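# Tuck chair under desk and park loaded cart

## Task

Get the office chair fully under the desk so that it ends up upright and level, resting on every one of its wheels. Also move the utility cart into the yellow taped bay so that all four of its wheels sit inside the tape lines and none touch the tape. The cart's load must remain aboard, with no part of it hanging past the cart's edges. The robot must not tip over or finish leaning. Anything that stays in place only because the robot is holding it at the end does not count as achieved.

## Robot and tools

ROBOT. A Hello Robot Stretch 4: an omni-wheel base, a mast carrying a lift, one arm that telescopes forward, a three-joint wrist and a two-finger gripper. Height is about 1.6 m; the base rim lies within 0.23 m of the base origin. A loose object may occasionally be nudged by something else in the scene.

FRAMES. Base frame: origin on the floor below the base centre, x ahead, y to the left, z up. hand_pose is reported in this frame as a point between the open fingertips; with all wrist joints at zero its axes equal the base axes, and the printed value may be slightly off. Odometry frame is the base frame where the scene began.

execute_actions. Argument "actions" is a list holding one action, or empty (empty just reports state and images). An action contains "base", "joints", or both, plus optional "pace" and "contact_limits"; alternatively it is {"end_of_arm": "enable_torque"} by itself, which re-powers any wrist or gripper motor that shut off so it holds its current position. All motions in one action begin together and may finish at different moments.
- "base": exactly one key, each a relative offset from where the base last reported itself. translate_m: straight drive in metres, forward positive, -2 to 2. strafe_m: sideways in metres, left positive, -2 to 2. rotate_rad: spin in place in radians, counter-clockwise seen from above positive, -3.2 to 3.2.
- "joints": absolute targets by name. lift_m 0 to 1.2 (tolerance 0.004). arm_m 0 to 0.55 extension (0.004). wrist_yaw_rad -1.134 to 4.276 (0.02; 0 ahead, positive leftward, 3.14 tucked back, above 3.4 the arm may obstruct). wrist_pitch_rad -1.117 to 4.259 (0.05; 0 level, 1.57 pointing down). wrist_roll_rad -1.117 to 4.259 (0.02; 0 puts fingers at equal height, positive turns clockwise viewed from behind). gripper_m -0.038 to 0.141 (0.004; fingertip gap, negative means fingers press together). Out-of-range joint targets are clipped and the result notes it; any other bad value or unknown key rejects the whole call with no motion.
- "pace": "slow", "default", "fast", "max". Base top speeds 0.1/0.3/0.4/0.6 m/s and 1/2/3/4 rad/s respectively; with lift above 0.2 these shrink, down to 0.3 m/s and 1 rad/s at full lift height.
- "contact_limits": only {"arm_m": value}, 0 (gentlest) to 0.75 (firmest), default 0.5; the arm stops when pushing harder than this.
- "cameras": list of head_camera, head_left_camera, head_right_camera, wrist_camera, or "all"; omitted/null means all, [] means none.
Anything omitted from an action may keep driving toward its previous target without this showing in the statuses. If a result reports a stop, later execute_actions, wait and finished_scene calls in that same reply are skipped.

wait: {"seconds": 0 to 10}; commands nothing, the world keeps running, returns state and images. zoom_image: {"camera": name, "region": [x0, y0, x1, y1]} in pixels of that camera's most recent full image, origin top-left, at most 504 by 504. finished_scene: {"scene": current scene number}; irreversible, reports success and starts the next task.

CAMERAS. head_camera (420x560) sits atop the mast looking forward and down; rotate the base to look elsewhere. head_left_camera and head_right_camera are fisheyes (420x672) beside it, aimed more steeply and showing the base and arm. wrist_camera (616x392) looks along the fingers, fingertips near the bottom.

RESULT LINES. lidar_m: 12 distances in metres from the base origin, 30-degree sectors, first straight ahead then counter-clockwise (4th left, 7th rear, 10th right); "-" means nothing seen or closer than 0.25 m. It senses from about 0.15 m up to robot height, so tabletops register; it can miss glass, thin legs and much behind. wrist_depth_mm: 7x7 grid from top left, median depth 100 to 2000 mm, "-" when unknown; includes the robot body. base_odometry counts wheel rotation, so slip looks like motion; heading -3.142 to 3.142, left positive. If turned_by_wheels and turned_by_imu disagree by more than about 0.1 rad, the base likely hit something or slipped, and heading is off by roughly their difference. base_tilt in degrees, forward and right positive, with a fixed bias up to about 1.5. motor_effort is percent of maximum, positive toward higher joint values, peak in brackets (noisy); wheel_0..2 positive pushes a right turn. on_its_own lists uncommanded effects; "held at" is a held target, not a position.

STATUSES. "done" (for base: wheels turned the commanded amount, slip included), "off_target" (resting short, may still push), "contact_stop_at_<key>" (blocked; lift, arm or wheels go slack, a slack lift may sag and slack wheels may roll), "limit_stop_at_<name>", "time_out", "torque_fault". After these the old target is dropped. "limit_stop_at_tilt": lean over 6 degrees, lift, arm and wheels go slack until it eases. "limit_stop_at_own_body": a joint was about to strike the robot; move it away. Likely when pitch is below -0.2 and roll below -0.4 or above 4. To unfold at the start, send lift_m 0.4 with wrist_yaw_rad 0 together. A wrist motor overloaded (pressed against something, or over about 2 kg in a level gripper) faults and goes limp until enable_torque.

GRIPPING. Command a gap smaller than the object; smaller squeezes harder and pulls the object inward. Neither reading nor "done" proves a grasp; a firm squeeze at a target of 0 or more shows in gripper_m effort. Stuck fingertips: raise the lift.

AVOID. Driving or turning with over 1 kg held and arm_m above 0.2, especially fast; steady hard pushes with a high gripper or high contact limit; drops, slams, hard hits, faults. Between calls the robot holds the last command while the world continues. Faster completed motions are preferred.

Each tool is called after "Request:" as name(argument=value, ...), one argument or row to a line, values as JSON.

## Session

Request:
execute_actions(
  actions=[],
)

Scene clock: 0.00 s.
base_odometry: x=+0.000 y=+0.000 heading=+0.000 (m, m, rad; odometry frame)
turned_by_wheels: +0.000 (rad since the last result)
turned_by_imu: +0.000 (rad since the last result)
base_tilt: forward=+0.9 right=-0.2 (deg)
lidar_m: 1.78 1.06 0.81 0.77 0.84 1.22 2.36 1.57 1.37 1.44 1.35 1.08
base_status: not commanded
joint_positions: lift_m=+0.291 arm_m=-0.001 wrist_yaw_rad=+3.075 wrist_pitch_rad=+0.008 wrist_roll_rad=-0.015 gripper_m=+0.057
joint_status: not commanded
motor_effort: lift_m=+19 arm_m=-1 wrist_yaw_rad=-1 wrist_pitch_rad=-8 wrist_roll_rad=-1 gripper_m=-2 wheel_0=+0 wheel_1=+0 wheel_2=+0 (%)
hand_pose: x=-0.1119 y=+0.1063 z=+0.4666 quat_wxyz=(+0.033, -0.004, -0.007, +0.999) (m; base frame)
wrist_depth_mm: - 140 - - - 1537 1042 / - 127 - - - 1576 1025 / - 132 193 - - 1537 1042 / 140 142 - - - 1618 1042 / - - - - - 1576 1060 / 1537 1618 199 1618 195 1430 1042 / 1078 1042 1098 - 1078 1008 976
pictures: head_camera, head_left_camera, head_right_camera, wrist_camera
Images, in order (width x height): head_camera 420x560, head_left_camera 420x672, head_right_camera 420x672, wrist_camera 616x392.

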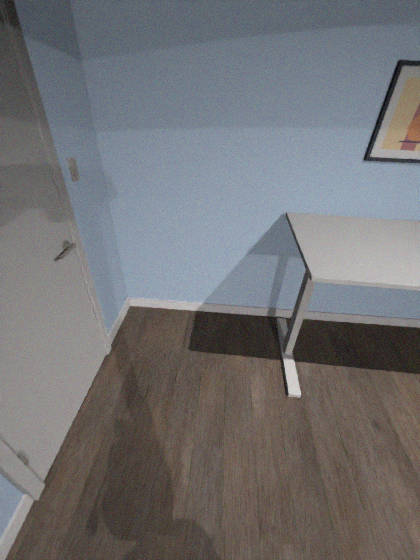

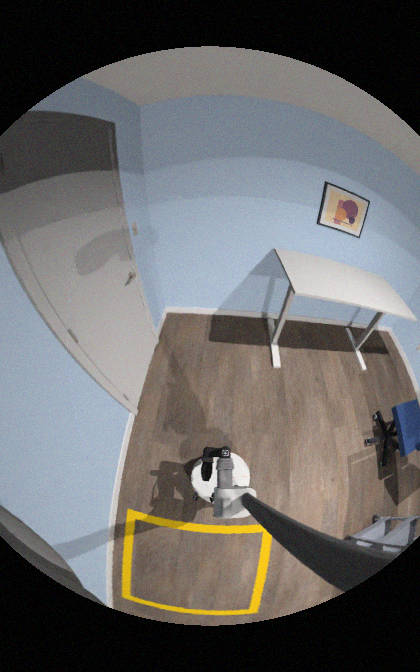

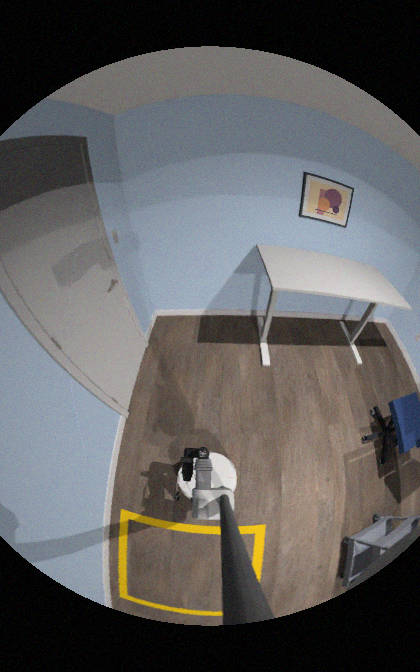

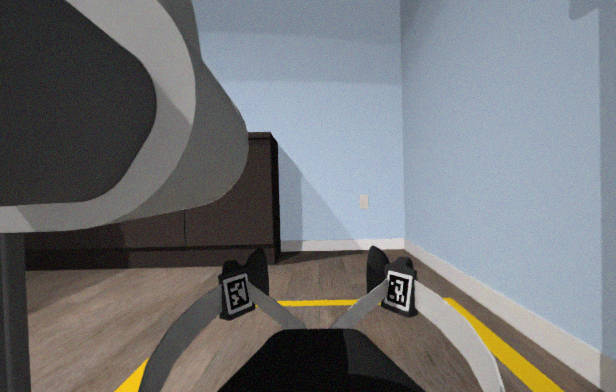

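Request:
execute_actions(
  actions=[
    {"base":{"rotate_rad":-1.54},"joints":{"wrist_yaw_rad":3.14,"gripper_m":0.0}},
  ],
  cameras=["head_camera","head_left_camera","head_right_camera"],
)

Scene clock: 7.23 s.
base_odometry: x=+0.000 y=+0.000 heading=-1.540 (m, m, rad; odometry frame)
turned_by_wheels: -1.540 (rad since the last result)
turned_by_imu: -1.570 (rad since the last result)
base_tilt: forward=+0.8 right=-0.3 (deg)
lidar_m: 1.44 1.33 1.09 1.77 1.01 0.81 0.79 0.85 1.27 2.34 1.49 1.33
base_status: done
joint_positions: lift_m=+0.291 arm_m=-0.001 wrist_yaw_rad=+3.140 wrist_pitch_rad=+0.008 wrist_roll_rad=-0.015 gripper_m=+0.000
joint_status: all done
motor_effort: lift_m=+19(19) arm_m=-1(1) wrist_yaw_rad=+1(4) wrist_pitch_rad=-7(6) wrist_roll_rad=+0(0) gripper_m=-4(4) wheel_0=+0(6) wheel_1=+0(5) wheel_2=-1(5) (%)
hand_pose: x=-0.1181 y=+0.0880 z=+0.4666 quat_wxyz=(+0.001, -0.004, -0.007, +1.000) (m; base frame)
wrist_depth_mm: - 138 255 891 878 854 809 / - 114 138 904 866 866 820 / - 118 140 904 891 854 820 / 141 140 213 917 891 854 820 / 212 960 960 917 878 854 831 / 218 991 946 191 185 878 820 / 219 960 960 - 878 854 831
pictures: head_camera, head_left_camera, head_right_camera
Images, in order (width x height): head_camera 420x560, head_left_camera 420x672, head_right_camera 420x672.

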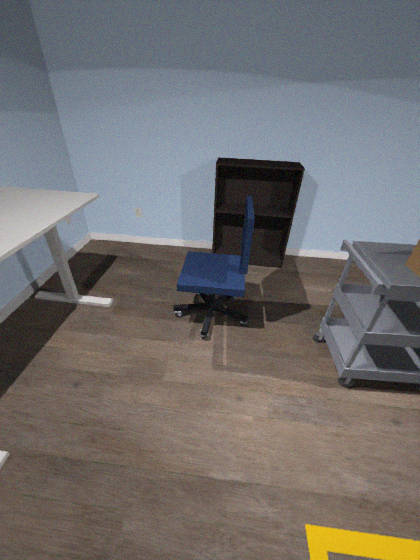

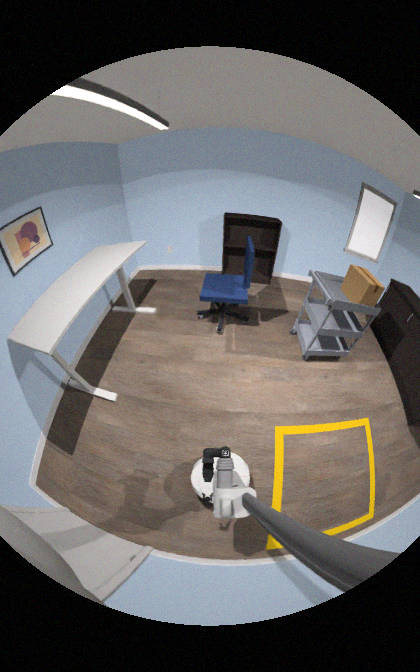

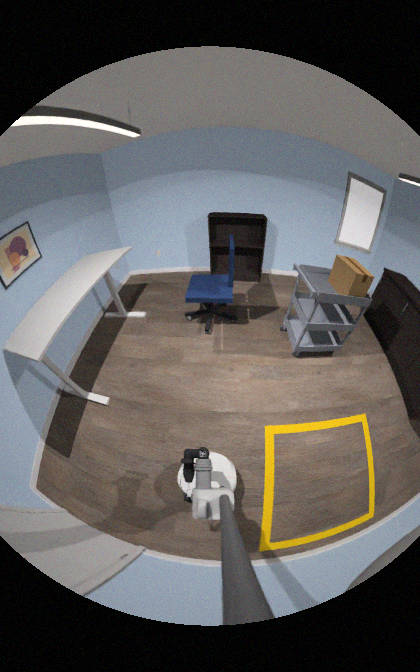

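Request:
execute_actions(
  actions=[
    {"base":{"rotate_rad":-0.9}},
  ],
  cameras=["head_camera","head_left_camera"],
)

Scene clock: 37.37 s.
base_odometry: x=+0.000 y=+0.000 heading=-2.440 (m, m, rad; odometry frame)
turned_by_wheels: -0.900 (rad since the last result)
turned_by_imu: -0.918 (rad since the last result)
base_tilt: forward=+0.7 right=-0.1 (deg)
lidar_m: 1.36 1.34 1.45 1.17 1.08 1.70 0.89 0.78 0.78 0.92 1.57 2.35
base_status: done
joint_positions: lift_m=+0.291 arm_m=-0.001 wrist_yaw_rad=+3.140 wrist_pitch_rad=+0.008 wrist_roll_rad=-0.015 gripper_m=+0.000
joint_status: not commanded
motor_effort: lift_m=+19(19) arm_m=-1(0) wrist_yaw_rad=-1(1) wrist_pitch_rad=-8(7) wrist_roll_rad=-2(0) gripper_m=-5(5) wheel_0=+0(6) wheel_1=-1(5) wheel_2=-1(7) (%)
hand_pose: x=-0.1181 y=+0.0880 z=+0.4666 quat_wxyz=(+0.001, -0.004, -0.007, +1.000) (m; base frame)
wrist_depth_mm: - 139 256 1281 1808 1756 1499 / - 114 139 1336 1756 1708 1576 / - 118 140 1308 1661 1708 1537 / 142 140 214 1281 1708 1808 1499 / 212 904 1060 1255 1708 1808 1499 / 219 891 976 190 185 1537 1499 / 219 866 1008 - 1078 976 1060
pictures: head_camera, head_left_camera
Images, in order (width x height): head_camera 420x560, head_left_camera 420x672.

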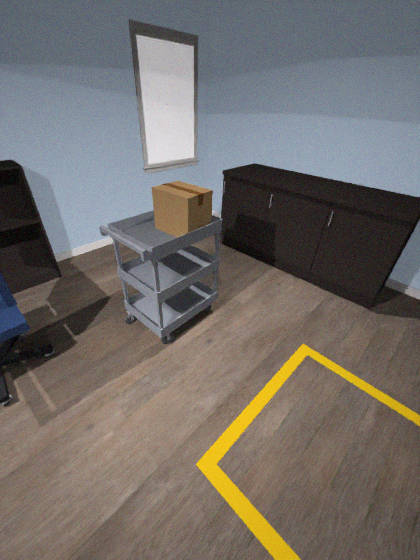

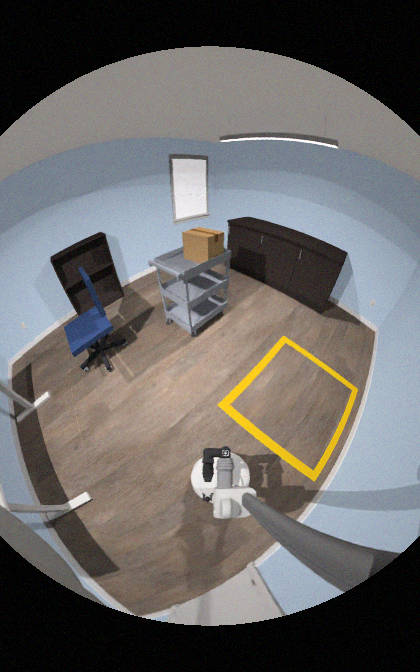

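Request:
execute_actions(
  actions=[
    {"base":{"rotate_rad":0.81}},
  ],
  cameras=[],
)

Request:
execute_actions(
  actions=[
    {"base":{"strafe_m":0.65},"pace":"fast"},
  ],
  cameras=[],
)

Request:
execute_actions(
  actions=[
    {"base":{"translate_m":0.9},"pace":"fast"},
  ],
  cameras=["head_camera","head_left_camera"],
)

Scene clock: 69.77 s.
base_odometry: x=+0.000 y=+0.000 heading=-1.630 (m, m, rad; odometry frame)
turned_by_wheels: +0.810 (rad since the last result)
turned_by_imu: +0.825 (rad since the last result)
base_tilt: forward=+0.8 right=-0.3 (deg)
lidar_m: 1.46 1.43 1.09 1.57 1.08 0.81 0.77 0.81 1.12 2.37 1.64 1.35
base_status: done
joint_positions: lift_m=+0.291 arm_m=-0.001 wrist_yaw_rad=+3.140 wrist_pitch_rad=+0.008 wrist_roll_rad=-0.015 gripper_m=+0.000
joint_status: not commanded
motor_effort: lift_m=+19(19) arm_m=-1(1) wrist_yaw_rad=+1(1) wrist_pitch_rad=-8(8) wrist_roll_rad=+0(0) gripper_m=-3(4) wheel_0=-2(11) wheel_1=-1(3) wheel_2=-1(7) (%)
hand_pose: x=-0.1181 y=+0.0880 z=+0.4666 quat_wxyz=(+0.001, -0.004, -0.007, +1.000) (m; base frame)
wrist_depth_mm: - 138 254 904 904 878 878 / - 113 138 917 891 866 891 / - 118 140 917 917 878 878 / 141 140 213 917 917 904 878 / 213 946 931 917 917 878 878 / 217 946 931 191 184 891 878 / 218 946 931 - 917 891 891
pictures: none
No camera images: the call's "cameras" was empty. Leave "cameras" out to get every camera's image.

Scene clock: 72.53 s.
base_odometry: x=+0.649 y=-0.039 heading=-1.631 (m, m, rad; odometry frame)
turned_by_wheels: +0.000 (rad since the last result)
turned_by_imu: -0.001 (rad since the last result)
base_tilt: forward=+0.8 right=-0.1 (deg)
lidar_m: 1.37 0.53 0.55 1.12 1.14 0.79 0.75 0.79 1.16 3.01 1.78 1.51
base_status: done
joint_positions: lift_m=+0.291 arm_m=-0.001 wrist_yaw_rad=+3.140 wrist_pitch_rad=+0.008 wrist_roll_rad=-0.015 gripper_m=+0.000
joint_status: not commanded
motor_effort: lift_m=+19(19) arm_m=-1(1) wrist_yaw_rad=-1(0) wrist_pitch_rad=-7(8) wrist_roll_rad=-1(0) gripper_m=-3(4) wheel_0=+0(13) wheel_1=-1(12) wheel_2=-1(1) (%)
hand_pose: x=-0.1181 y=+0.0880 z=+0.4666 quat_wxyz=(+0.001, -0.004, -0.007, +1.000) (m; base frame)
wrist_depth_mm: - 138 254 891 891 878 878 / - 114 139 866 891 878 904 / - 118 141 891 891 891 878 / 141 140 213 917 891 891 891 / 213 931 904 904 891 904 891 / 218 946 891 191 183 891 904 / 219 917 917 - 904 891 904
pictures: none
No camera images: the call's "cameras" was empty. Leave "cameras" out to get every camera's image.

Scene clock: 76.07 s.
base_odometry: x=+0.595 y=-0.937 heading=-1.631 (m, m, rad; odometry frame)
turned_by_wheels: +0.000 (rad since the last result)
turned_by_imu: -0.003 (rad since the last result)
base_tilt: forward=+0.7 right=-0.3 (deg)
lidar_m: 1.78 0.49 0.36 0.35 0.37 0.51 1.66 1.76 2.42 1.38 0.88 0.69
base_status: done
joint_positions: lift_m=+0.291 arm_m=-0.001 wrist_yaw_rad=+3.140 wrist_pitch_rad=+0.008 wrist_roll_rad=-0.015 gripper_m=+0.000
joint_status: not commanded
motor_effort: lift_m=+19(19) arm_m=-1(1) wrist_yaw_rad=+0(1) wrist_pitch_rad=-8(7) wrist_roll_rad=-1(0) gripper_m=-5(4) wheel_0=+0(10) wheel_1=-1(4) wheel_2=+0(11) (%)
hand_pose: x=-0.1181 y=+0.0880 z=+0.4666 quat_wxyz=(+0.001, -0.004, -0.007, +1.000) (m; base frame)
wrist_depth_mm: - 138 254 1708 1756 1756 1576 / - 113 138 1756 1756 1863 1499 / - 118 140 1808 1808 1863 1576 / 142 140 213 1756 1808 1808 1537 / 213 1863 1863 1808 1863 1808 1618 / 218 1618 1308 191 184 1576 1464 / 218 1118 1025 - 1078 976 1042
pictures: head_camera, head_left_camera
Images, in order (width x height): head_camera 420x560, head_left_camera 420x672.

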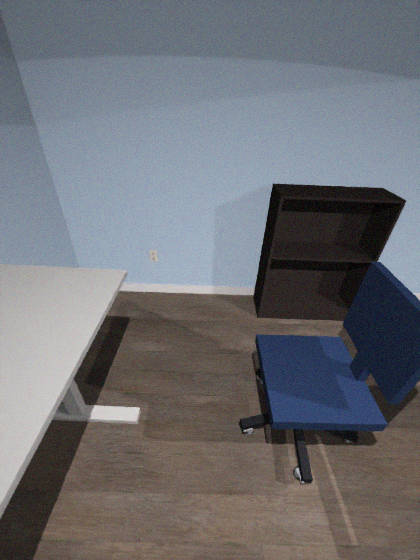

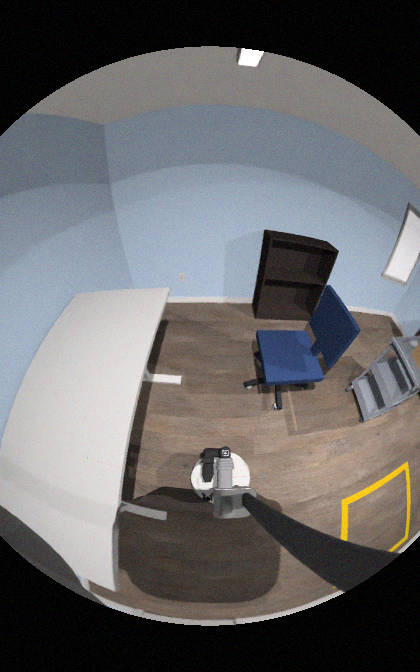

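Request:
execute_actions(
  actions=[
    {"base":{"strafe_m":0.07}},
  ],
  cameras=[],
)

Request:
execute_actions(
  actions=[
    {"base":{"translate_m":0.45}},
  ],
  cameras=["head_camera","head_left_camera"],
)

Scene clock: 105.00 s.
base_odometry: x=+0.665 y=-0.941 heading=-1.631 (m, m, rad; odometry frame)
turned_by_wheels: +0.000 (rad since the last result)
turned_by_imu: +0.000 (rad since the last result)
base_tilt: forward=+0.8 right=-0.3 (deg)
lidar_m: 2.01 0.39 0.28 0.27 0.30 0.43 1.66 1.76 2.41 1.45 0.80 0.71
base_status: done
joint_positions: lift_m=+0.291 arm_m=-0.001 wrist_yaw_rad=+3.140 wrist_pitch_rad=+0.008 wrist_roll_rad=-0.015 gripper_m=+0.000
joint_status: not commanded
motor_effort: lift_m=+19(19) arm_m=-1(1) wrist_yaw_rad=+0(0) wrist_pitch_rad=-8(8) wrist_roll_rad=+0(0) gripper_m=-5(5) wheel_0=+1(3) wheel_1=+0(8) wheel_2=-1(1) (%)
hand_pose: x=-0.1181 y=+0.0880 z=+0.4666 quat_wxyz=(+0.001, -0.004, -0.007, +1.000) (m; base frame)
wrist_depth_mm: - 139 256 1756 1756 1756 1499 / - 113 139 1808 1808 1863 1430 / - 118 140 1756 1756 1808 1464 / 142 140 213 1756 1808 1756 1499 / 212 1863 1863 1808 1756 1863 1499 / 219 1661 1366 190 183 1576 1397 / 220 1160 1042 - 1078 976 1042
pictures: none
No camera images: the call's "cameras" was empty. Leave "cameras" out to get every camera's image.

Scene clock: 107.97 s.
base_odometry: x=+0.638 y=-1.391 heading=-1.630 (m, m, rad; odometry frame)
turned_by_wheels: +0.000 (rad since the last result)
turned_by_imu: -0.001 (rad since the last result)
base_tilt: forward=+0.8 right=-0.2 (deg)
lidar_m: 1.58 0.39 0.28 0.26 0.27 0.40 2.12 2.22 3.06 0.57 0.39 0.44
base_status: done
joint_positions: lift_m=+0.291 arm_m=-0.001 wrist_yaw_rad=+3.140 wrist_pitch_rad=+0.008 wrist_roll_rad=-0.015 gripper_m=+0.000
joint_status: not commanded
motor_effort: lift_m=+19(19) arm_m=-1(0) wrist_yaw_rad=+1(0) wrist_pitch_rad=-7(6) wrist_roll_rad=+0(2) gripper_m=-5(5) wheel_0=-1(5) wheel_1=+1(3) wheel_2=+2(9) (%)
hand_pose: x=-0.1181 y=+0.0880 z=+0.4666 quat_wxyz=(+0.001, -0.004, -0.007, +1.000) (m; base frame)
wrist_depth_mm: - 138 255 - - 960 866 / - 113 138 - - - 904 / - 118 140 - - - 917 / 142 141 213 - - - 917 / 212 - - - - - 1138 / 219 1661 1366 191 184 1537 1098 / 216 1118 1042 - 1078 931 904
pictures: head_camera, head_left_camera
Images, in order (width x height): head_camera 420x560, head_left_camera 420x672.

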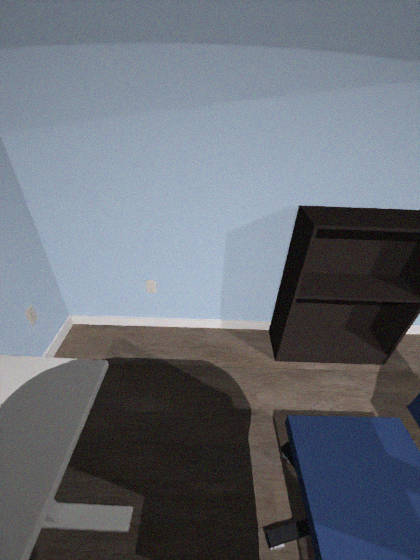

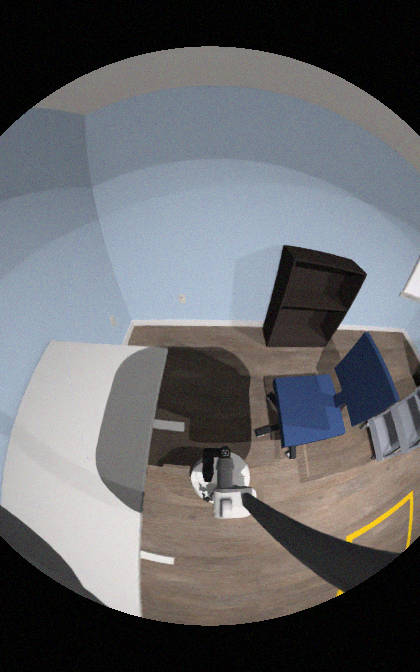

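Request:
execute_actions(
  actions=[
    {"base":{"strafe_m":0.03},"pace":"slow"},
  ],
  cameras=[],
)

Request:
execute_actions(
  actions=[
    {"base":{"translate_m":0.85},"pace":"default"},
  ],
  cameras=["head_camera","head_left_camera","head_right_camera"],
)

Scene clock: 117.20 s.
base_odometry: x=+0.668 y=-1.392 heading=-1.630 (m, m, rad; odometry frame)
turned_by_wheels: +0.000 (rad since the last result)
turned_by_imu: +0.000 (rad since the last result)
base_tilt: forward=+0.6 right=-0.2 (deg)
lidar_m: 1.59 0.33 0.25 0.25 0.26 0.36 2.11 2.24 3.04 0.61 0.43 0.48
base_status: done
joint_positions: lift_m=+0.291 arm_m=-0.001 wrist_yaw_rad=+3.140 wrist_pitch_rad=+0.008 wrist_roll_rad=-0.015 gripper_m=+0.000
joint_status: not commanded
motor_effort: lift_m=+19(19) arm_m=-1(1) wrist_yaw_rad=+0(0) wrist_pitch_rad=-8(8) wrist_roll_rad=-1(0) gripper_m=-4(5) wheel_0=-2(5) wheel_1=+2(6) wheel_2=+0(1) (%)
hand_pose: x=-0.1181 y=+0.0880 z=+0.4666 quat_wxyz=(+0.001, -0.004, -0.007, +1.000) (m; base frame)
wrist_depth_mm: - 138 255 - 1025 946 854 / - 114 139 - - - 1060 / - 118 140 - - - 1060 / 142 140 213 - - - 1098 / 212 - - - - - 1078 / 218 1708 1366 190 183 1499 1078 / 219 1118 1042 - 1078 917 904
pictures: none
No camera images: the call's "cameras" was empty. Leave "cameras" out to get every camera's image.

Scene clock: 121.53 s.
base_odometry: x=+0.617 y=-2.241 heading=-1.630 (m, m, rad; odometry frame)
turned_by_wheels: +0.000 (rad since the last result)
turned_by_imu: -0.002 (rad since the last result)
base_tilt: forward=+0.8 right=-0.2 (deg)
lidar_m: 0.73 0.76 1.03 1.03 0.43 0.39 1.04 0.54 0.46 0.73 0.70 0.77
base_status: done
joint_positions: lift_m=+0.291 arm_m=-0.001 wrist_yaw_rad=+3.140 wrist_pitch_rad=+0.008 wrist_roll_rad=-0.015 gripper_m=+0.000
joint_status: not commanded
motor_effort: lift_m=+19(19) arm_m=-1(1) wrist_yaw_rad=+0(0) wrist_pitch_rad=-7(7) wrist_roll_rad=-1(0) gripper_m=-4(6) wheel_0=+1(5) wheel_1=+0(2) wheel_2=+1(8) (%)
hand_pose: x=-0.1181 y=+0.0880 z=+0.4666 quat_wxyz=(+0.001, -0.004, -0.007, +1.000) (m; base frame)
wrist_depth_mm: - 139 255 - 991 917 878 / - 114 139 - 1499 1397 1336 / - 118 140 - - - 1430 / 142 140 213 - - - 1499 / 211 - - - - - 1464 / 219 1708 1397 191 184 1576 1397 / 218 1118 1025 - 1078 976 1042
pictures: head_camera, head_left_camera, head_right_camera
Images, in order (width x height): head_camera 420x560, head_left_camera 420x672, head_right_camera 420x672.

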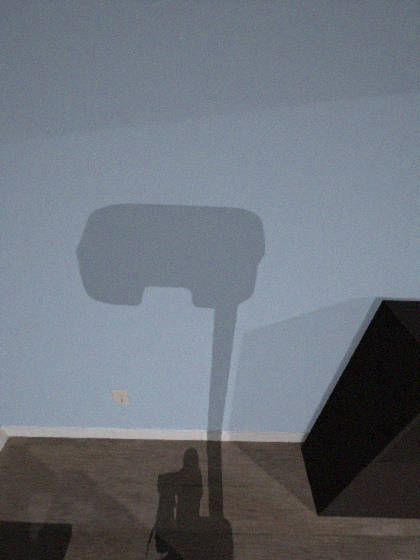

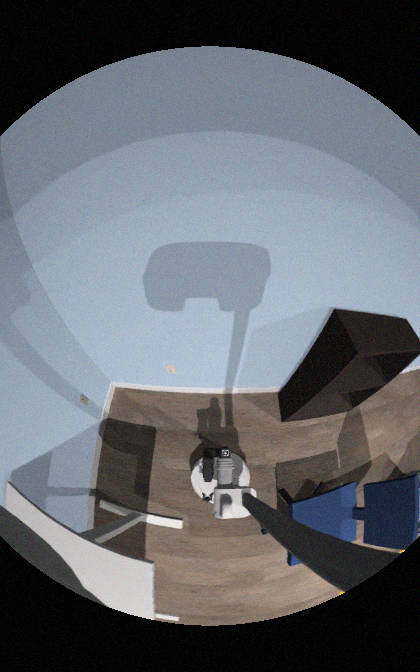

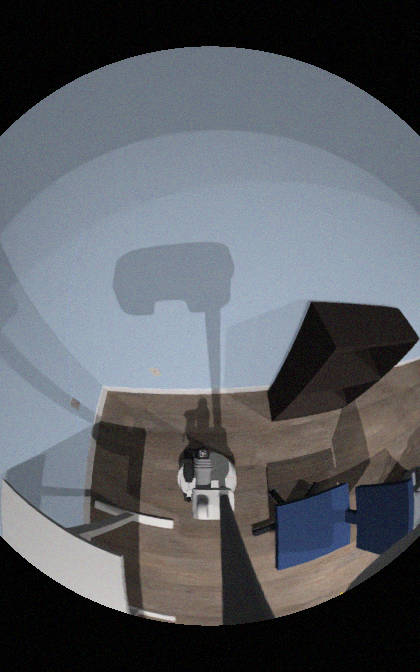

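Request:
execute_actions(
  actions=[
    {"base":{"translate_m":0.1}},
  ],
  cameras=[],
)

Request:
execute_actions(
  actions=[
    {"base":{"rotate_rad":-2.6}},
  ],
  cameras=["head_camera","head_left_camera"],
)

Scene clock: 136.33 s.
base_odometry: x=+0.612 y=-2.341 heading=-1.630 (m, m, rad; odometry frame)
turned_by_wheels: +0.000 (rad since the last result)
turned_by_imu: +0.000 (rad since the last result)
base_tilt: forward=+0.7 right=-0.2 (deg)
lidar_m: 0.63 0.65 0.91 1.03 0.57 0.46 1.09 0.56 0.50 1.35 0.62 0.67
base_status: done
joint_positions: lift_m=+0.291 arm_m=-0.001 wrist_yaw_rad=+3.140 wrist_pitch_rad=+0.008 wrist_roll_rad=-0.015 gripper_m=+0.000
joint_status: not commanded
motor_effort: lift_m=+19(19) arm_m=-1(1) wrist_yaw_rad=+0(0) wrist_pitch_rad=-7(7) wrist_roll_rad=-1(1) gripper_m=-3(4) wheel_0=+1(2) wheel_1=-1(9) wheel_2=+2(7) (%)
hand_pose: x=-0.1181 y=+0.0880 z=+0.4666 quat_wxyz=(+0.001, -0.004, -0.007, +1.000) (m; base frame)
wrist_depth_mm: - 139 256 - 1008 904 854 / - 113 139 - 1499 1397 1336 / - 118 140 - - - 1430 / 142 140 213 - - - 1464 / 212 - - - - - 1430 / 219 1708 1397 192 184 1537 1397 / 218 1118 1042 - 1060 976 1060
pictures: none
No camera images: the call's "cameras" was empty. Leave "cameras" out to get every camera's image.

Scene clock: 138.90 s.
base_odometry: x=+0.612 y=-2.341 heading=+2.053 (m, m, rad; odometry frame)
turned_by_wheels: -2.600 (rad since the last result)
turned_by_imu: -2.651 (rad since the last result)
base_tilt: forward=+0.8 right=-0.4 (deg)
lidar_m: 0.57 0.49 1.24 0.64 0.65 0.63 0.67 0.94 1.03 0.55 0.46 1.03
base_status: done
joint_positions: lift_m=+0.291 arm_m=-0.001 wrist_yaw_rad=+3.140 wrist_pitch_rad=+0.008 wrist_roll_rad=-0.015 gripper_m=+0.000
joint_status: not commanded
motor_effort: lift_m=+19(19) arm_m=-1(1) wrist_yaw_rad=+0(1) wrist_pitch_rad=-8(7) wrist_roll_rad=-1(1) gripper_m=-4(5) wheel_0=-1(2) wheel_1=-1(8) wheel_2=-1(7) (%)
hand_pose: x=-0.1181 y=+0.0880 z=+0.4666 quat_wxyz=(+0.001, -0.004, -0.007, +1.000) (m; base frame)
wrist_depth_mm: - 138 255 842 723 627 574 / - 114 139 820 715 634 574 / - 118 140 820 732 640 580 / 142 140 213 842 732 647 580 / 211 1205 1008 809 741 654 585 / 218 1182 976 190 184 634 585 / 218 1098 976 - 723 621 585
pictures: head_camera, head_left_camera
Images, in order (width x height): head_camera 420x560, head_left_camera 420x672.

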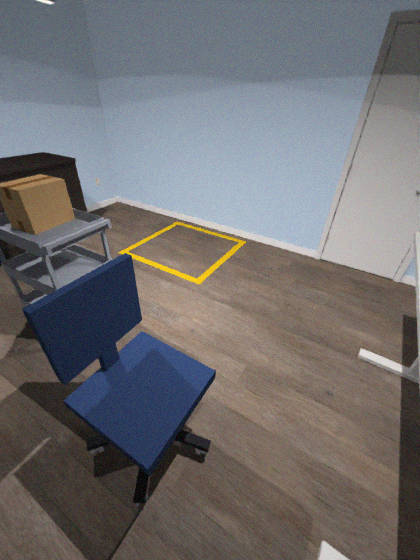

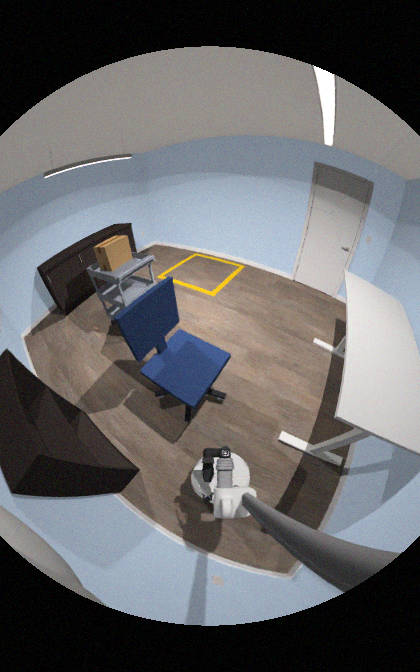

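Request:
execute_actions(
  actions=[
    {"base":{"translate_m":0.08},"joints":{"lift_m":0.30}},
  ],
  cameras=[],
)

Request:
execute_actions(
  actions=[
    {"base":{"strafe_m":0.24}},
  ],
  cameras=["head_camera","head_left_camera"],
)

Scene clock: 157.80 s.
base_odometry: x=+0.574 y=-2.270 heading=+2.053 (m, m, rad; odometry frame)
turned_by_wheels: +0.000 (rad since the last result)
turned_by_imu: -0.001 (rad since the last result)
base_tilt: forward=+0.8 right=-0.2 (deg)
lidar_m: 0.50 0.42 2.72 0.64 0.73 0.70 0.74 1.03 1.09 0.45 0.43 1.22
base_status: done
joint_positions: lift_m=+0.300 arm_m=-0.001 wrist_yaw_rad=+3.140 wrist_pitch_rad=+0.008 wrist_roll_rad=-0.015 gripper_m=+0.000
joint_status: all done
motor_effort: lift_m=+22(24) arm_m=-1(1) wrist_yaw_rad=+0(0) wrist_pitch_rad=-7(7) wrist_roll_rad=+0(1) gripper_m=-3(4) wheel_0=+0(8) wheel_1=-1(4) wheel_2=+0(8) (%)
hand_pose: x=-0.1181 y=+0.0880 z=+0.4757 quat_wxyz=(+0.001, -0.004, -0.007, +1.000) (m; base frame)
wrist_depth_mm: - 138 257 917 809 699 627 / - 114 139 904 788 691 634 / - 118 140 904 798 707 634 / 142 140 213 931 798 715 640 / 212 1255 1098 891 809 715 640 / 217 1255 1060 191 184 707 654 / 218 1138 1042 - 778 683 640
pictures: none
No camera images: the call's "cameras" was empty. Leave "cameras" out to get every camera's image.

Scene clock: 159.90 s.
base_odometry: x=+0.362 y=-2.381 heading=+2.053 (m, m, rad; odometry frame)
turned_by_wheels: +0.000 (rad since the last result)
turned_by_imu: +0.000 (rad since the last result)
base_tilt: forward=+0.9 right=-0.3 (deg)
lidar_m: 0.36 0.49 1.04 0.40 0.42 0.58 0.60 0.86 1.29 0.64 0.71 0.56
base_status: done
joint_positions: lift_m=+0.300 arm_m=-0.001 wrist_yaw_rad=+3.140 wrist_pitch_rad=+0.008 wrist_roll_rad=-0.015 gripper_m=+0.000
joint_status: not commanded
motor_effort: lift_m=+22(22) arm_m=-1(1) wrist_yaw_rad=-1(0) wrist_pitch_rad=-8(7) wrist_roll_rad=-1(1) gripper_m=-4(5) wheel_0=+1(9) wheel_1=-2(10) wheel_2=-1(0) (%)
hand_pose: x=-0.1181 y=+0.0880 z=+0.4757 quat_wxyz=(+0.001, -0.004, -0.007, +1.000) (m; base frame)
wrist_depth_mm: - 139 255 759 668 591 535 / - 114 139 778 676 597 535 / - 118 140 759 668 597 535 / 141 140 215 778 676 591 539 / 212 1138 917 741 676 597 544 / 218 1138 878 191 184 591 539 / 219 1078 931 - 676 574 544
pictures: head_camera, head_left_camera
Images, in order (width x height): head_camera 420x560, head_left_camera 420x672.

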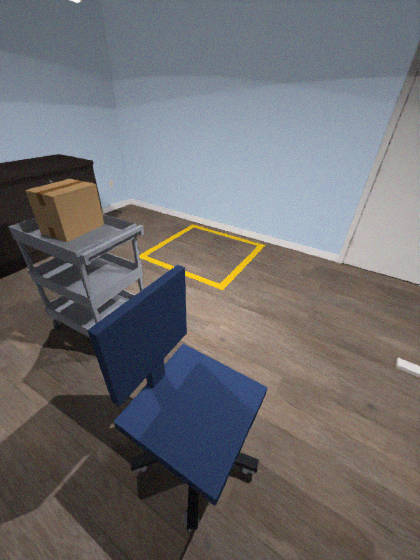

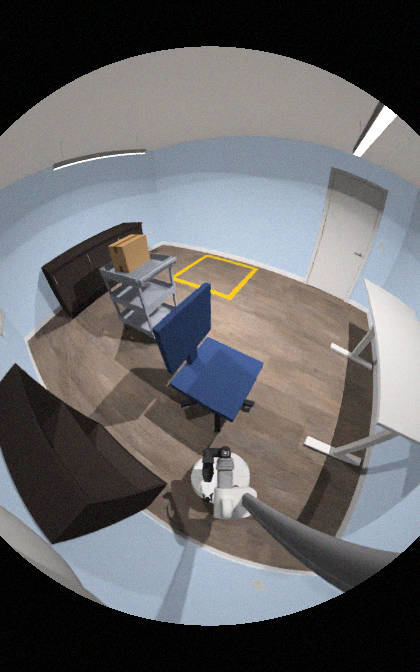

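Request:
execute_actions(
  actions=[
    {"joints":{"arm_m":0.5},"pace":"slow"},
  ],
  cameras=["head_camera","head_left_camera"],
)

Scene clock: 172.33 s.
base_odometry: x=+0.362 y=-2.381 heading=+2.053 (m, m, rad; odometry frame)
turned_by_wheels: +0.000 (rad since the last result)
turned_by_imu: +0.000 (rad since the last result)
base_tilt: forward=+0.8 right=+0.1 (deg)
lidar_m: 0.61 0.74 1.04 0.40 0.41 0.58 0.60 0.86 1.30 0.64 0.69 0.70
base_status: not commanded
joint_positions: lift_m=+0.300 arm_m=+0.499 wrist_yaw_rad=+3.140 wrist_pitch_rad=+0.008 wrist_roll_rad=-0.015 gripper_m=+0.000
joint_status: all done
motor_effort: lift_m=+21(22) arm_m=+8(11) wrist_yaw_rad=+1(2) wrist_pitch_rad=-8(8) wrist_roll_rad=-1(1) gripper_m=-4(4) wheel_0=+1(3) wheel_1=+0(2) wheel_2=-4(4) (%)
hand_pose: x=+0.3813 y=+0.0879 z=+0.4758 quat_wxyz=(+0.001, -0.004, -0.007, +1.000) (m; base frame)
wrist_depth_mm: - 115 1430 1255 1098 976 831 / - 114 1397 1281 1118 991 842 / 104 115 223 1229 1138 991 809 / 116 1661 421 1229 1118 991 854 / 1537 1708 1430 1229 1118 991 831 / 1464 1661 691 192 184 891 854 / 1160 1118 634 - 1060 732 820
pictures: head_camera, head_left_camera
Images, in order (width x height): head_camera 420x560, head_left_camera 420x672.

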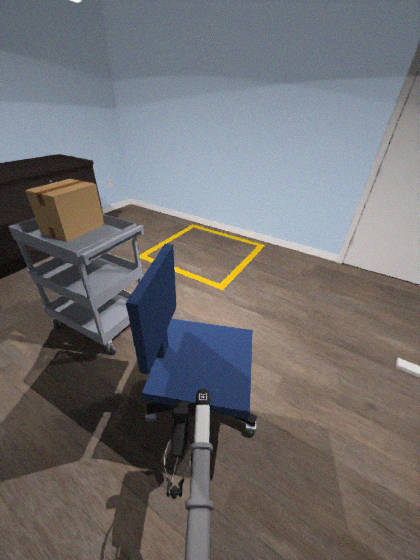

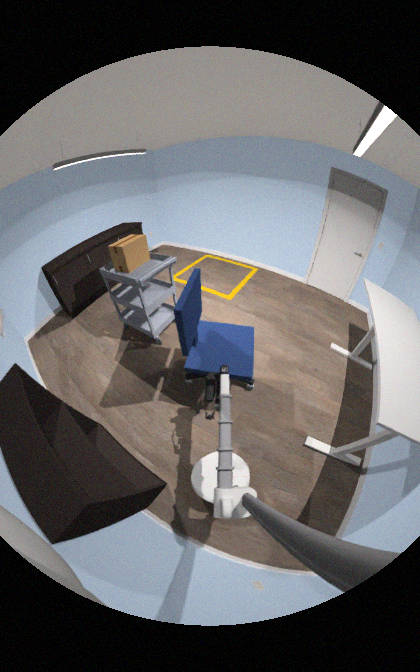

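Request:
execute_actions(
  actions=[
    {"base":{"translate_m":0.13},"joints":{"arm_m":0.0}},
  ],
  cameras=[],
)

Request:
execute_actions(
  actions=[
    {"base":{"rotate_rad":-0.483}},
  ],
  cameras=[],
)

Request:
execute_actions(
  actions=[
    {"base":{"strafe_m":0.36}},
  ],
  cameras=["head_camera","head_left_camera"],
)

Scene clock: 185.40 s.
base_odometry: x=+0.301 y=-2.266 heading=+2.053 (m, m, rad; odometry frame)
turned_by_wheels: +0.000 (rad since the last result)
turned_by_imu: +0.000 (rad since the last result)
base_tilt: forward=+0.7 right=-0.3 (deg)
lidar_m: 0.49 0.60 2.55 0.56 0.46 0.69 0.73 1.01 1.29 0.65 0.80 0.56
base_status: done
joint_positions: lift_m=+0.300 arm_m=+0.001 wrist_yaw_rad=+3.140 wrist_pitch_rad=+0.008 wrist_roll_rad=-0.015 gripper_m=+0.000
joint_status: all done
motor_effort: lift_m=+21(21) arm_m=-5(7) wrist_yaw_rad=+0(0) wrist_pitch_rad=-7(8) wrist_roll_rad=+0(1) gripper_m=-4(4) wheel_0=+1(7) wheel_1=+0(3) wheel_2=+0(10) (%)
hand_pose: x=-0.1165 y=+0.0879 z=+0.4758 quat_wxyz=(+0.001, -0.004, -0.007, +1.000) (m; base frame)
wrist_depth_mm: - 140 253 904 768 691 621 / - 114 140 904 778 699 621 / - 118 141 891 788 707 627 / 143 142 213 931 798 723 627 / 211 1336 1078 866 809 715 627 / 220 1336 1025 192 182 691 640 / 220 1138 1060 - 778 676 640
pictures: none
No camera images: the call's "cameras" was empty. Leave "cameras" out to get every camera's image.

Scene clock: 186.67 s.
base_odometry: x=+0.301 y=-2.266 heading=+1.570 (m, m, rad; odometry frame)
turned_by_wheels: -0.483 (rad since the last result)
turned_by_imu: -0.492 (rad since the last result)
base_tilt: forward=+0.8 right=-0.1 (deg)
lidar_m: 0.54 0.47 0.61 2.31 0.52 0.45 0.70 0.74 1.07 1.11 0.62 0.83
base_status: done
joint_positions: lift_m=+0.300 arm_m=+0.001 wrist_yaw_rad=+3.140 wrist_pitch_rad=+0.008 wrist_roll_rad=-0.015 gripper_m=+0.000
joint_status: not commanded
motor_effort: lift_m=+21(21) arm_m=-5(5) wrist_yaw_rad=-2(1) wrist_pitch_rad=-8(7) wrist_roll_rad=+1(2) gripper_m=-3(4) wheel_0=+1(3) wheel_1=+1(7) wheel_2=+1(6) (%)
hand_pose: x=-0.1165 y=+0.0879 z=+0.4758 quat_wxyz=(+0.001, -0.004, -0.007, +1.000) (m; base frame)
wrist_depth_mm: - 140 255 809 809 732 723 / - 113 140 842 809 741 723 / - 118 141 820 809 504 715 / 143 142 213 831 820 732 723 / 211 878 842 820 820 741 732 / 220 854 866 191 184 741 732 / 220 866 854 - 668 504 732
pictures: none
No camera images: the call's "cameras" was empty. Leave "cameras" out to get every camera's image.

Scene clock: 189.20 s.
base_odometry: x=-0.059 y=-2.266 heading=+1.570 (m, m, rad; odometry frame)
turned_by_wheels: +0.000 (rad since the last result)
turned_by_imu: +0.000 (rad since the last result)
base_tilt: forward=+0.8 right=-0.2 (deg)
lidar_m: 0.42 0.42 0.99 2.24 0.48 0.37 0.36 0.39 1.03 1.20 0.98 0.45
base_status: done
joint_positions: lift_m=+0.300 arm_m=+0.001 wrist_yaw_rad=+3.140 wrist_pitch_rad=+0.008 wrist_roll_rad=-0.015 gripper_m=+0.000
joint_status: not commanded
motor_effort: lift_m=+21(21) arm_m=-5(5) wrist_yaw_rad=+0(0) wrist_pitch_rad=-7(7) wrist_roll_rad=-2(1) gripper_m=-6(4) wheel_0=+1(9) wheel_1=-1(7) wheel_2=+1(1) (%)
hand_pose: x=-0.1165 y=+0.0879 z=+0.4758 quat_wxyz=(+0.001, -0.004, -0.007, +1.000) (m; base frame)
wrist_depth_mm: - 140 254 750 750 707 715 / - 114 140 750 732 723 707 / - 118 141 585 627 668 615 / 143 142 213 750 741 723 715 / 212 842 609 750 741 715 715 / 219 854 496 191 184 715 715 / 219 854 591 - 741 732 715
pictures: head_camera, head_left_camera
Images, in order (width x height): head_camera 420x560, head_left_camera 420x672.

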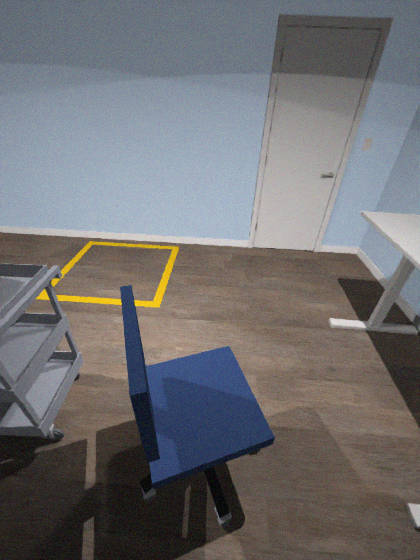

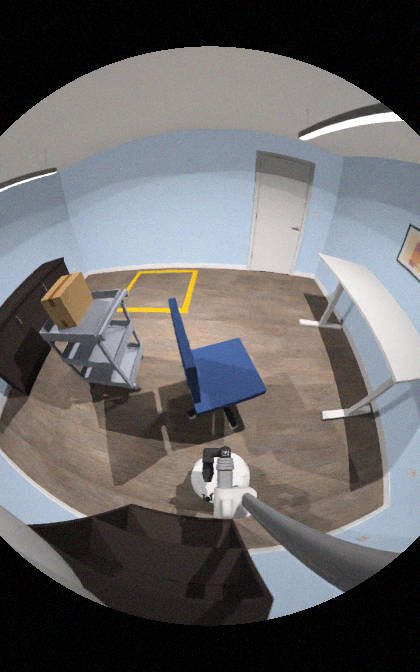

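Request:
execute_actions(
  actions=[
    {"joints":{"arm_m":0.48},"pace":"slow"},
  ],
  cameras=["head_camera","head_left_camera"],
)

Scene clock: 207.23 s.
base_odometry: x=-0.059 y=-2.266 heading=+1.570 (m, m, rad; odometry frame)
turned_by_wheels: +0.000 (rad since the last result)
turned_by_imu: +0.000 (rad since the last result)
base_tilt: forward=+0.7 right=-0.4 (deg)
lidar_m: 0.60 0.70 0.96 2.24 0.49 0.37 0.36 0.39 1.03 1.21 0.97 1.38
base_status: not commanded
joint_positions: lift_m=+0.300 arm_m=+0.479 wrist_yaw_rad=+3.143 wrist_pitch_rad=+0.008 wrist_roll_rad=-0.015 gripper_m=+0.000
joint_status: all done
motor_effort: lift_m=+20(21) arm_m=+7(12) wrist_yaw_rad=-10(29) wrist_pitch_rad=-8(7) wrist_roll_rad=+0(3) gripper_m=-4(5) wheel_0=+3(4) wheel_1=+2(5) wheel_2=-1(3) (%)
hand_pose: x=+0.3610 y=+0.0870 z=+0.4759 quat_wxyz=(-0.001, -0.004, -0.007, +1.000) (m; base frame)
wrist_depth_mm: - 115 1060 1182 1182 1160 1118 / - 113 1042 1229 1182 1160 1098 / - 114 220 1205 1205 1205 1118 / 116 1366 415 1229 1205 1160 1138 / 1397 1366 1308 1229 1229 1182 1118 / 1366 1366 668 191 183 1182 1118 / 1160 1138 640 - 931 960 960
pictures: head_camera, head_left_camera
Images, in order (width x height): head_camera 420x560, head_left_camera 420x672.

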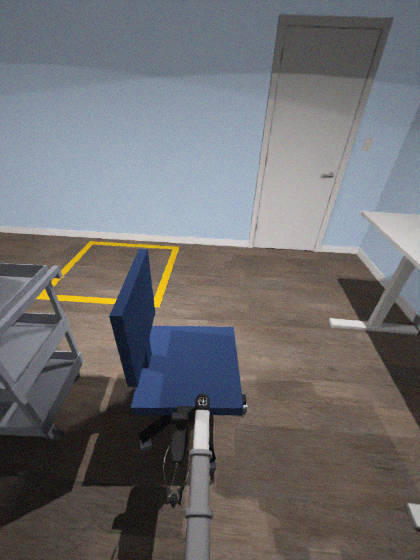

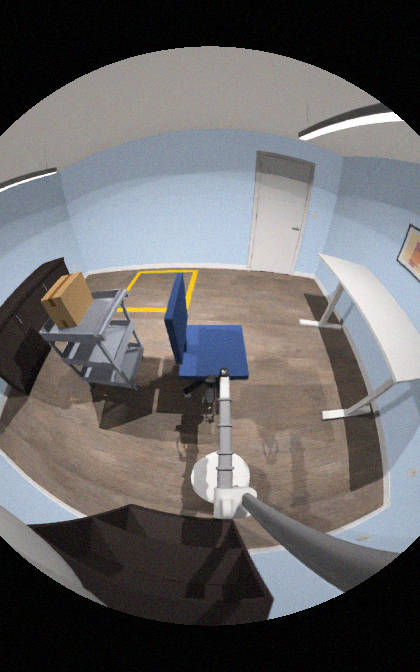

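Request:
execute_actions(
  actions=[
    {"joints":{"arm_m":0.0,"lift_m":0.28}},
  ],
  cameras=[],
)

Request:
execute_actions(
  actions=[
    {"base":{"strafe_m":1.05}},
  ],
  cameras=["head_camera","head_left_camera","head_right_camera"],
)

Scene clock: 222.57 s.
base_odometry: x=-0.059 y=-2.266 heading=+1.570 (m, m, rad; odometry frame)
turned_by_wheels: +0.000 (rad since the last result)
turned_by_imu: +0.000 (rad since the last result)
base_tilt: forward=+0.7 right=-0.2 (deg)
lidar_m: 0.59 0.68 0.99 2.24 0.50 0.37 0.36 0.36 1.04 1.20 0.98 1.39
base_status: not commanded
joint_positions: lift_m=+0.280 arm_m=+0.001 wrist_yaw_rad=+3.140 wrist_pitch_rad=+0.008 wrist_roll_rad=-0.015 gripper_m=+0.000
joint_status: all done
motor_effort: lift_m=+16(19) arm_m=-5(5) wrist_yaw_rad=-1(10) wrist_pitch_rad=-7(7) wrist_roll_rad=-1(1) gripper_m=-5(4) wheel_0=+1(3) wheel_1=+1(3) wheel_2=+1(1) (%)
hand_pose: x=-0.1165 y=+0.0879 z=+0.4562 quat_wxyz=(+0.001, -0.004, -0.007, +1.000) (m; base frame)
wrist_depth_mm: - 140 254 741 732 715 707 / - 114 140 750 741 715 707 / - 118 141 597 627 661 699 / 143 142 213 759 750 732 707 / 211 842 603 741 759 732 715 / 219 854 504 191 183 723 707 / 218 854 591 - 732 723 715
pictures: none
No camera images: the call's "cameras" was empty. Leave "cameras" out to get every camera's image.

Scene clock: 227.40 s.
base_odometry: x=-1.109 y=-2.265 heading=+1.570 (m, m, rad; odometry frame)
turned_by_wheels: +0.000 (rad since the last result)
turned_by_imu: -0.001 (rad since the last result)
base_tilt: forward=+0.8 right=-0.3 (deg)
lidar_m: 0.67 0.71 1.33 1.39 0.85 0.64 0.62 0.50 0.50 2.01 0.99 0.70
base_status: done
joint_positions: lift_m=+0.280 arm_m=+0.001 wrist_yaw_rad=+3.140 wrist_pitch_rad=+0.008 wrist_roll_rad=-0.015 gripper_m=+0.000
joint_status: not commanded
motor_effort: lift_m=+17(17) arm_m=-5(5) wrist_yaw_rad=-2(1) wrist_pitch_rad=-7(7) wrist_roll_rad=+0(0) gripper_m=-4(4) wheel_0=+0(5) wheel_1=-1(8) wheel_2=+1(1) (%)
hand_pose: x=-0.1165 y=+0.0879 z=+0.4562 quat_wxyz=(+0.001, -0.004, -0.007, +1.000) (m; base frame)
wrist_depth_mm: - 140 254 741 723 715 707 / - 114 140 759 741 715 707 / - 118 141 759 741 723 715 / 143 141 213 750 741 732 715 / 212 788 778 768 759 732 715 / 219 778 778 191 183 741 723 / 219 750 788 - 750 741 723
pictures: head_camera, head_left_camera, head_right_camera
Images, in order (width x height): head_camera 420x560, head_left_camera 420x672, head_right_camera 420x672.

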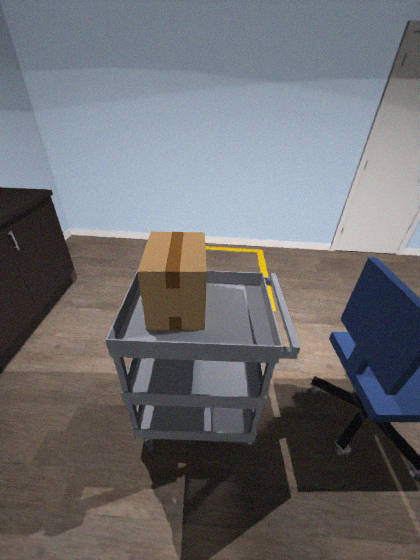

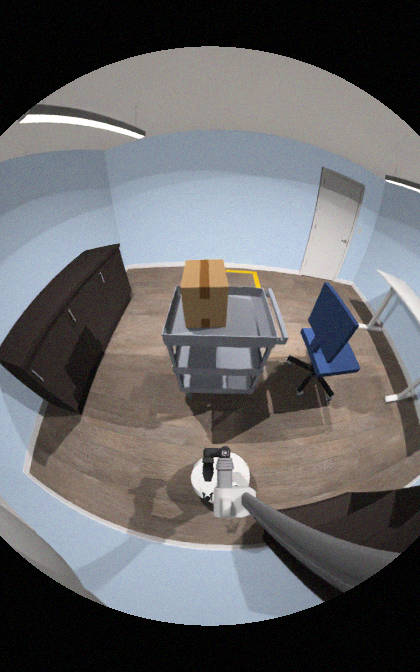

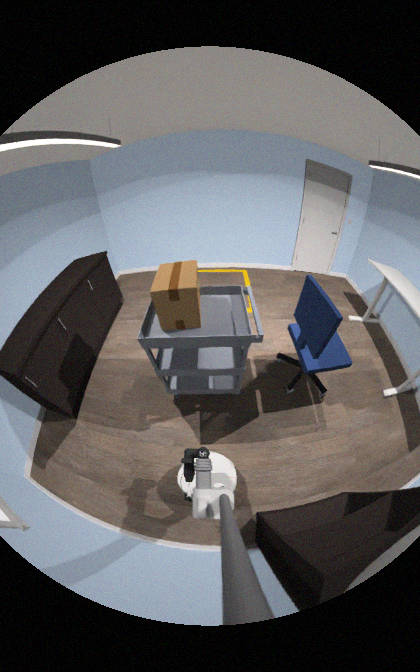

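Request:
execute_actions(
  actions=[
    {"base":{"translate_m":0.6},"joints":{"arm_m":0.2},"pace":"slow"},
  ],
  cameras=["head_camera","head_left_camera"],
)

Scene clock: 245.67 s.
base_odometry: x=-1.108 y=-1.665 heading=+1.570 (m, m, rad; odometry frame)
turned_by_wheels: +0.000 (rad since the last result)
turned_by_imu: -0.002 (rad since the last result)
base_tilt: forward=+0.7 right=-0.3 (deg)
lidar_m: 0.37 0.40 1.33 1.27 1.64 1.26 1.22 0.98 1.38 0.74 0.75 0.41
base_status: done
joint_positions: lift_m=+0.280 arm_m=+0.199 wrist_yaw_rad=+3.141 wrist_pitch_rad=+0.008 wrist_roll_rad=-0.015 gripper_m=+0.000
joint_status: all done
motor_effort: lift_m=+17(17) arm_m=+6(10) wrist_yaw_rad=-5(11) wrist_pitch_rad=-7(7) wrist_roll_rad=+0(1) gripper_m=-4(5) wheel_0=+2(6) wheel_1=+2(5) wheel_2=-1(12) (%)
hand_pose: x=+0.0814 y=+0.0875 z=+0.4561 quat_wxyz=(+0.000, -0.004, -0.007, +1.000) (m; base frame)
wrist_depth_mm: - 127 1576 1499 1499 1464 1464 / - 121 222 1537 1537 1537 1499 / - 125 191 1576 1576 1537 1430 / 129 130 315 1576 1537 1499 1499 / 1618 404 1618 1618 1537 1499 1464 / 1366 397 1281 192 184 1499 1464 / 1118 379 1025 - 1060 946 1042
pictures: head_camera, head_left_camera
Images, in order (width x height): head_camera 420x560, head_left_camera 420x672.

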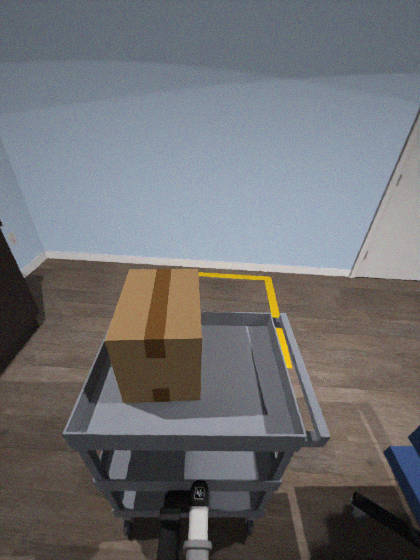

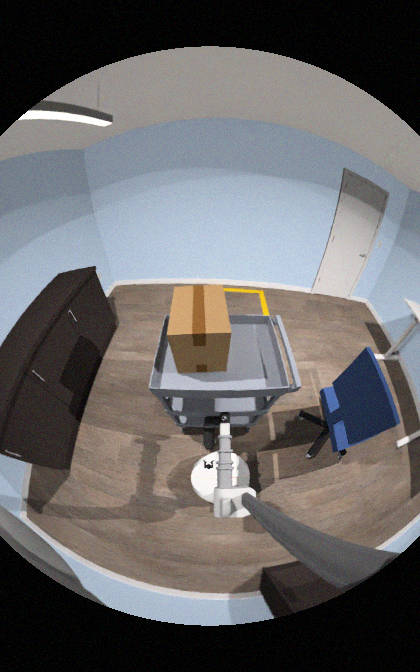

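Request:
execute_actions(
  actions=[
    {"base":{"translate_m":0.75},"pace":"slow"},
  ],
  cameras=["head_camera","head_left_camera","head_right_camera"],
)

Scene clock: 262.20 s.
base_odometry: x=-1.108 y=-0.915 heading=+1.570 (m, m, rad; odometry frame)
turned_by_wheels: +0.000 (rad since the last result)
turned_by_imu: +0.000 (rad since the last result)
base_tilt: forward=+0.7 right=-0.3 (deg)
lidar_m: 0.36 0.41 1.32 1.26 1.32 2.03 1.71 1.75 0.74 0.79 2.35 0.40
base_status: done
joint_positions: lift_m=+0.280 arm_m=+0.199 wrist_yaw_rad=+3.142 wrist_pitch_rad=+0.008 wrist_roll_rad=-0.015 gripper_m=+0.000
joint_status: not commanded
motor_effort: lift_m=+17(17) arm_m=+6(6) wrist_yaw_rad=-5(7) wrist_pitch_rad=-8(7) wrist_roll_rad=-2(1) gripper_m=-4(4) wheel_0=+3(8) wheel_1=+2(5) wheel_2=-2(7) (%)
hand_pose: x=+0.0814 y=+0.0874 z=+0.4561 quat_wxyz=(+0.000, -0.004, -0.007, +1.000) (m; base frame)
wrist_depth_mm: - 127 - - - - - / - 120 223 - - - - / - 125 191 - - - - / 129 131 315 - - - - / - 404 - - - - - / 1661 397 1366 192 183 1537 1537 / 1042 382 1042 - 1078 976 1025
pictures: head_camera, head_left_camera, head_right_camera
Images, in order (width x height): head_camera 420x560, head_left_camera 420x672, head_right_camera 420x672.

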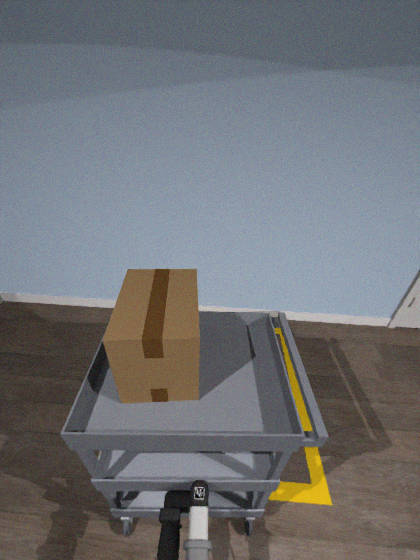

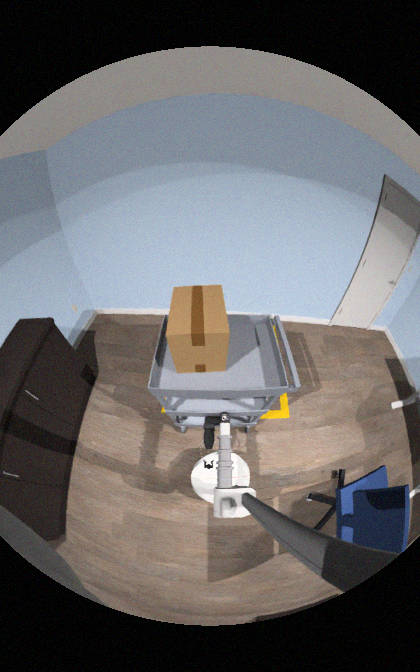

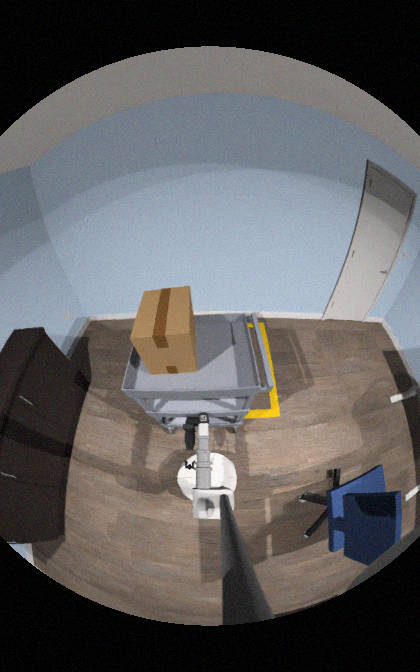

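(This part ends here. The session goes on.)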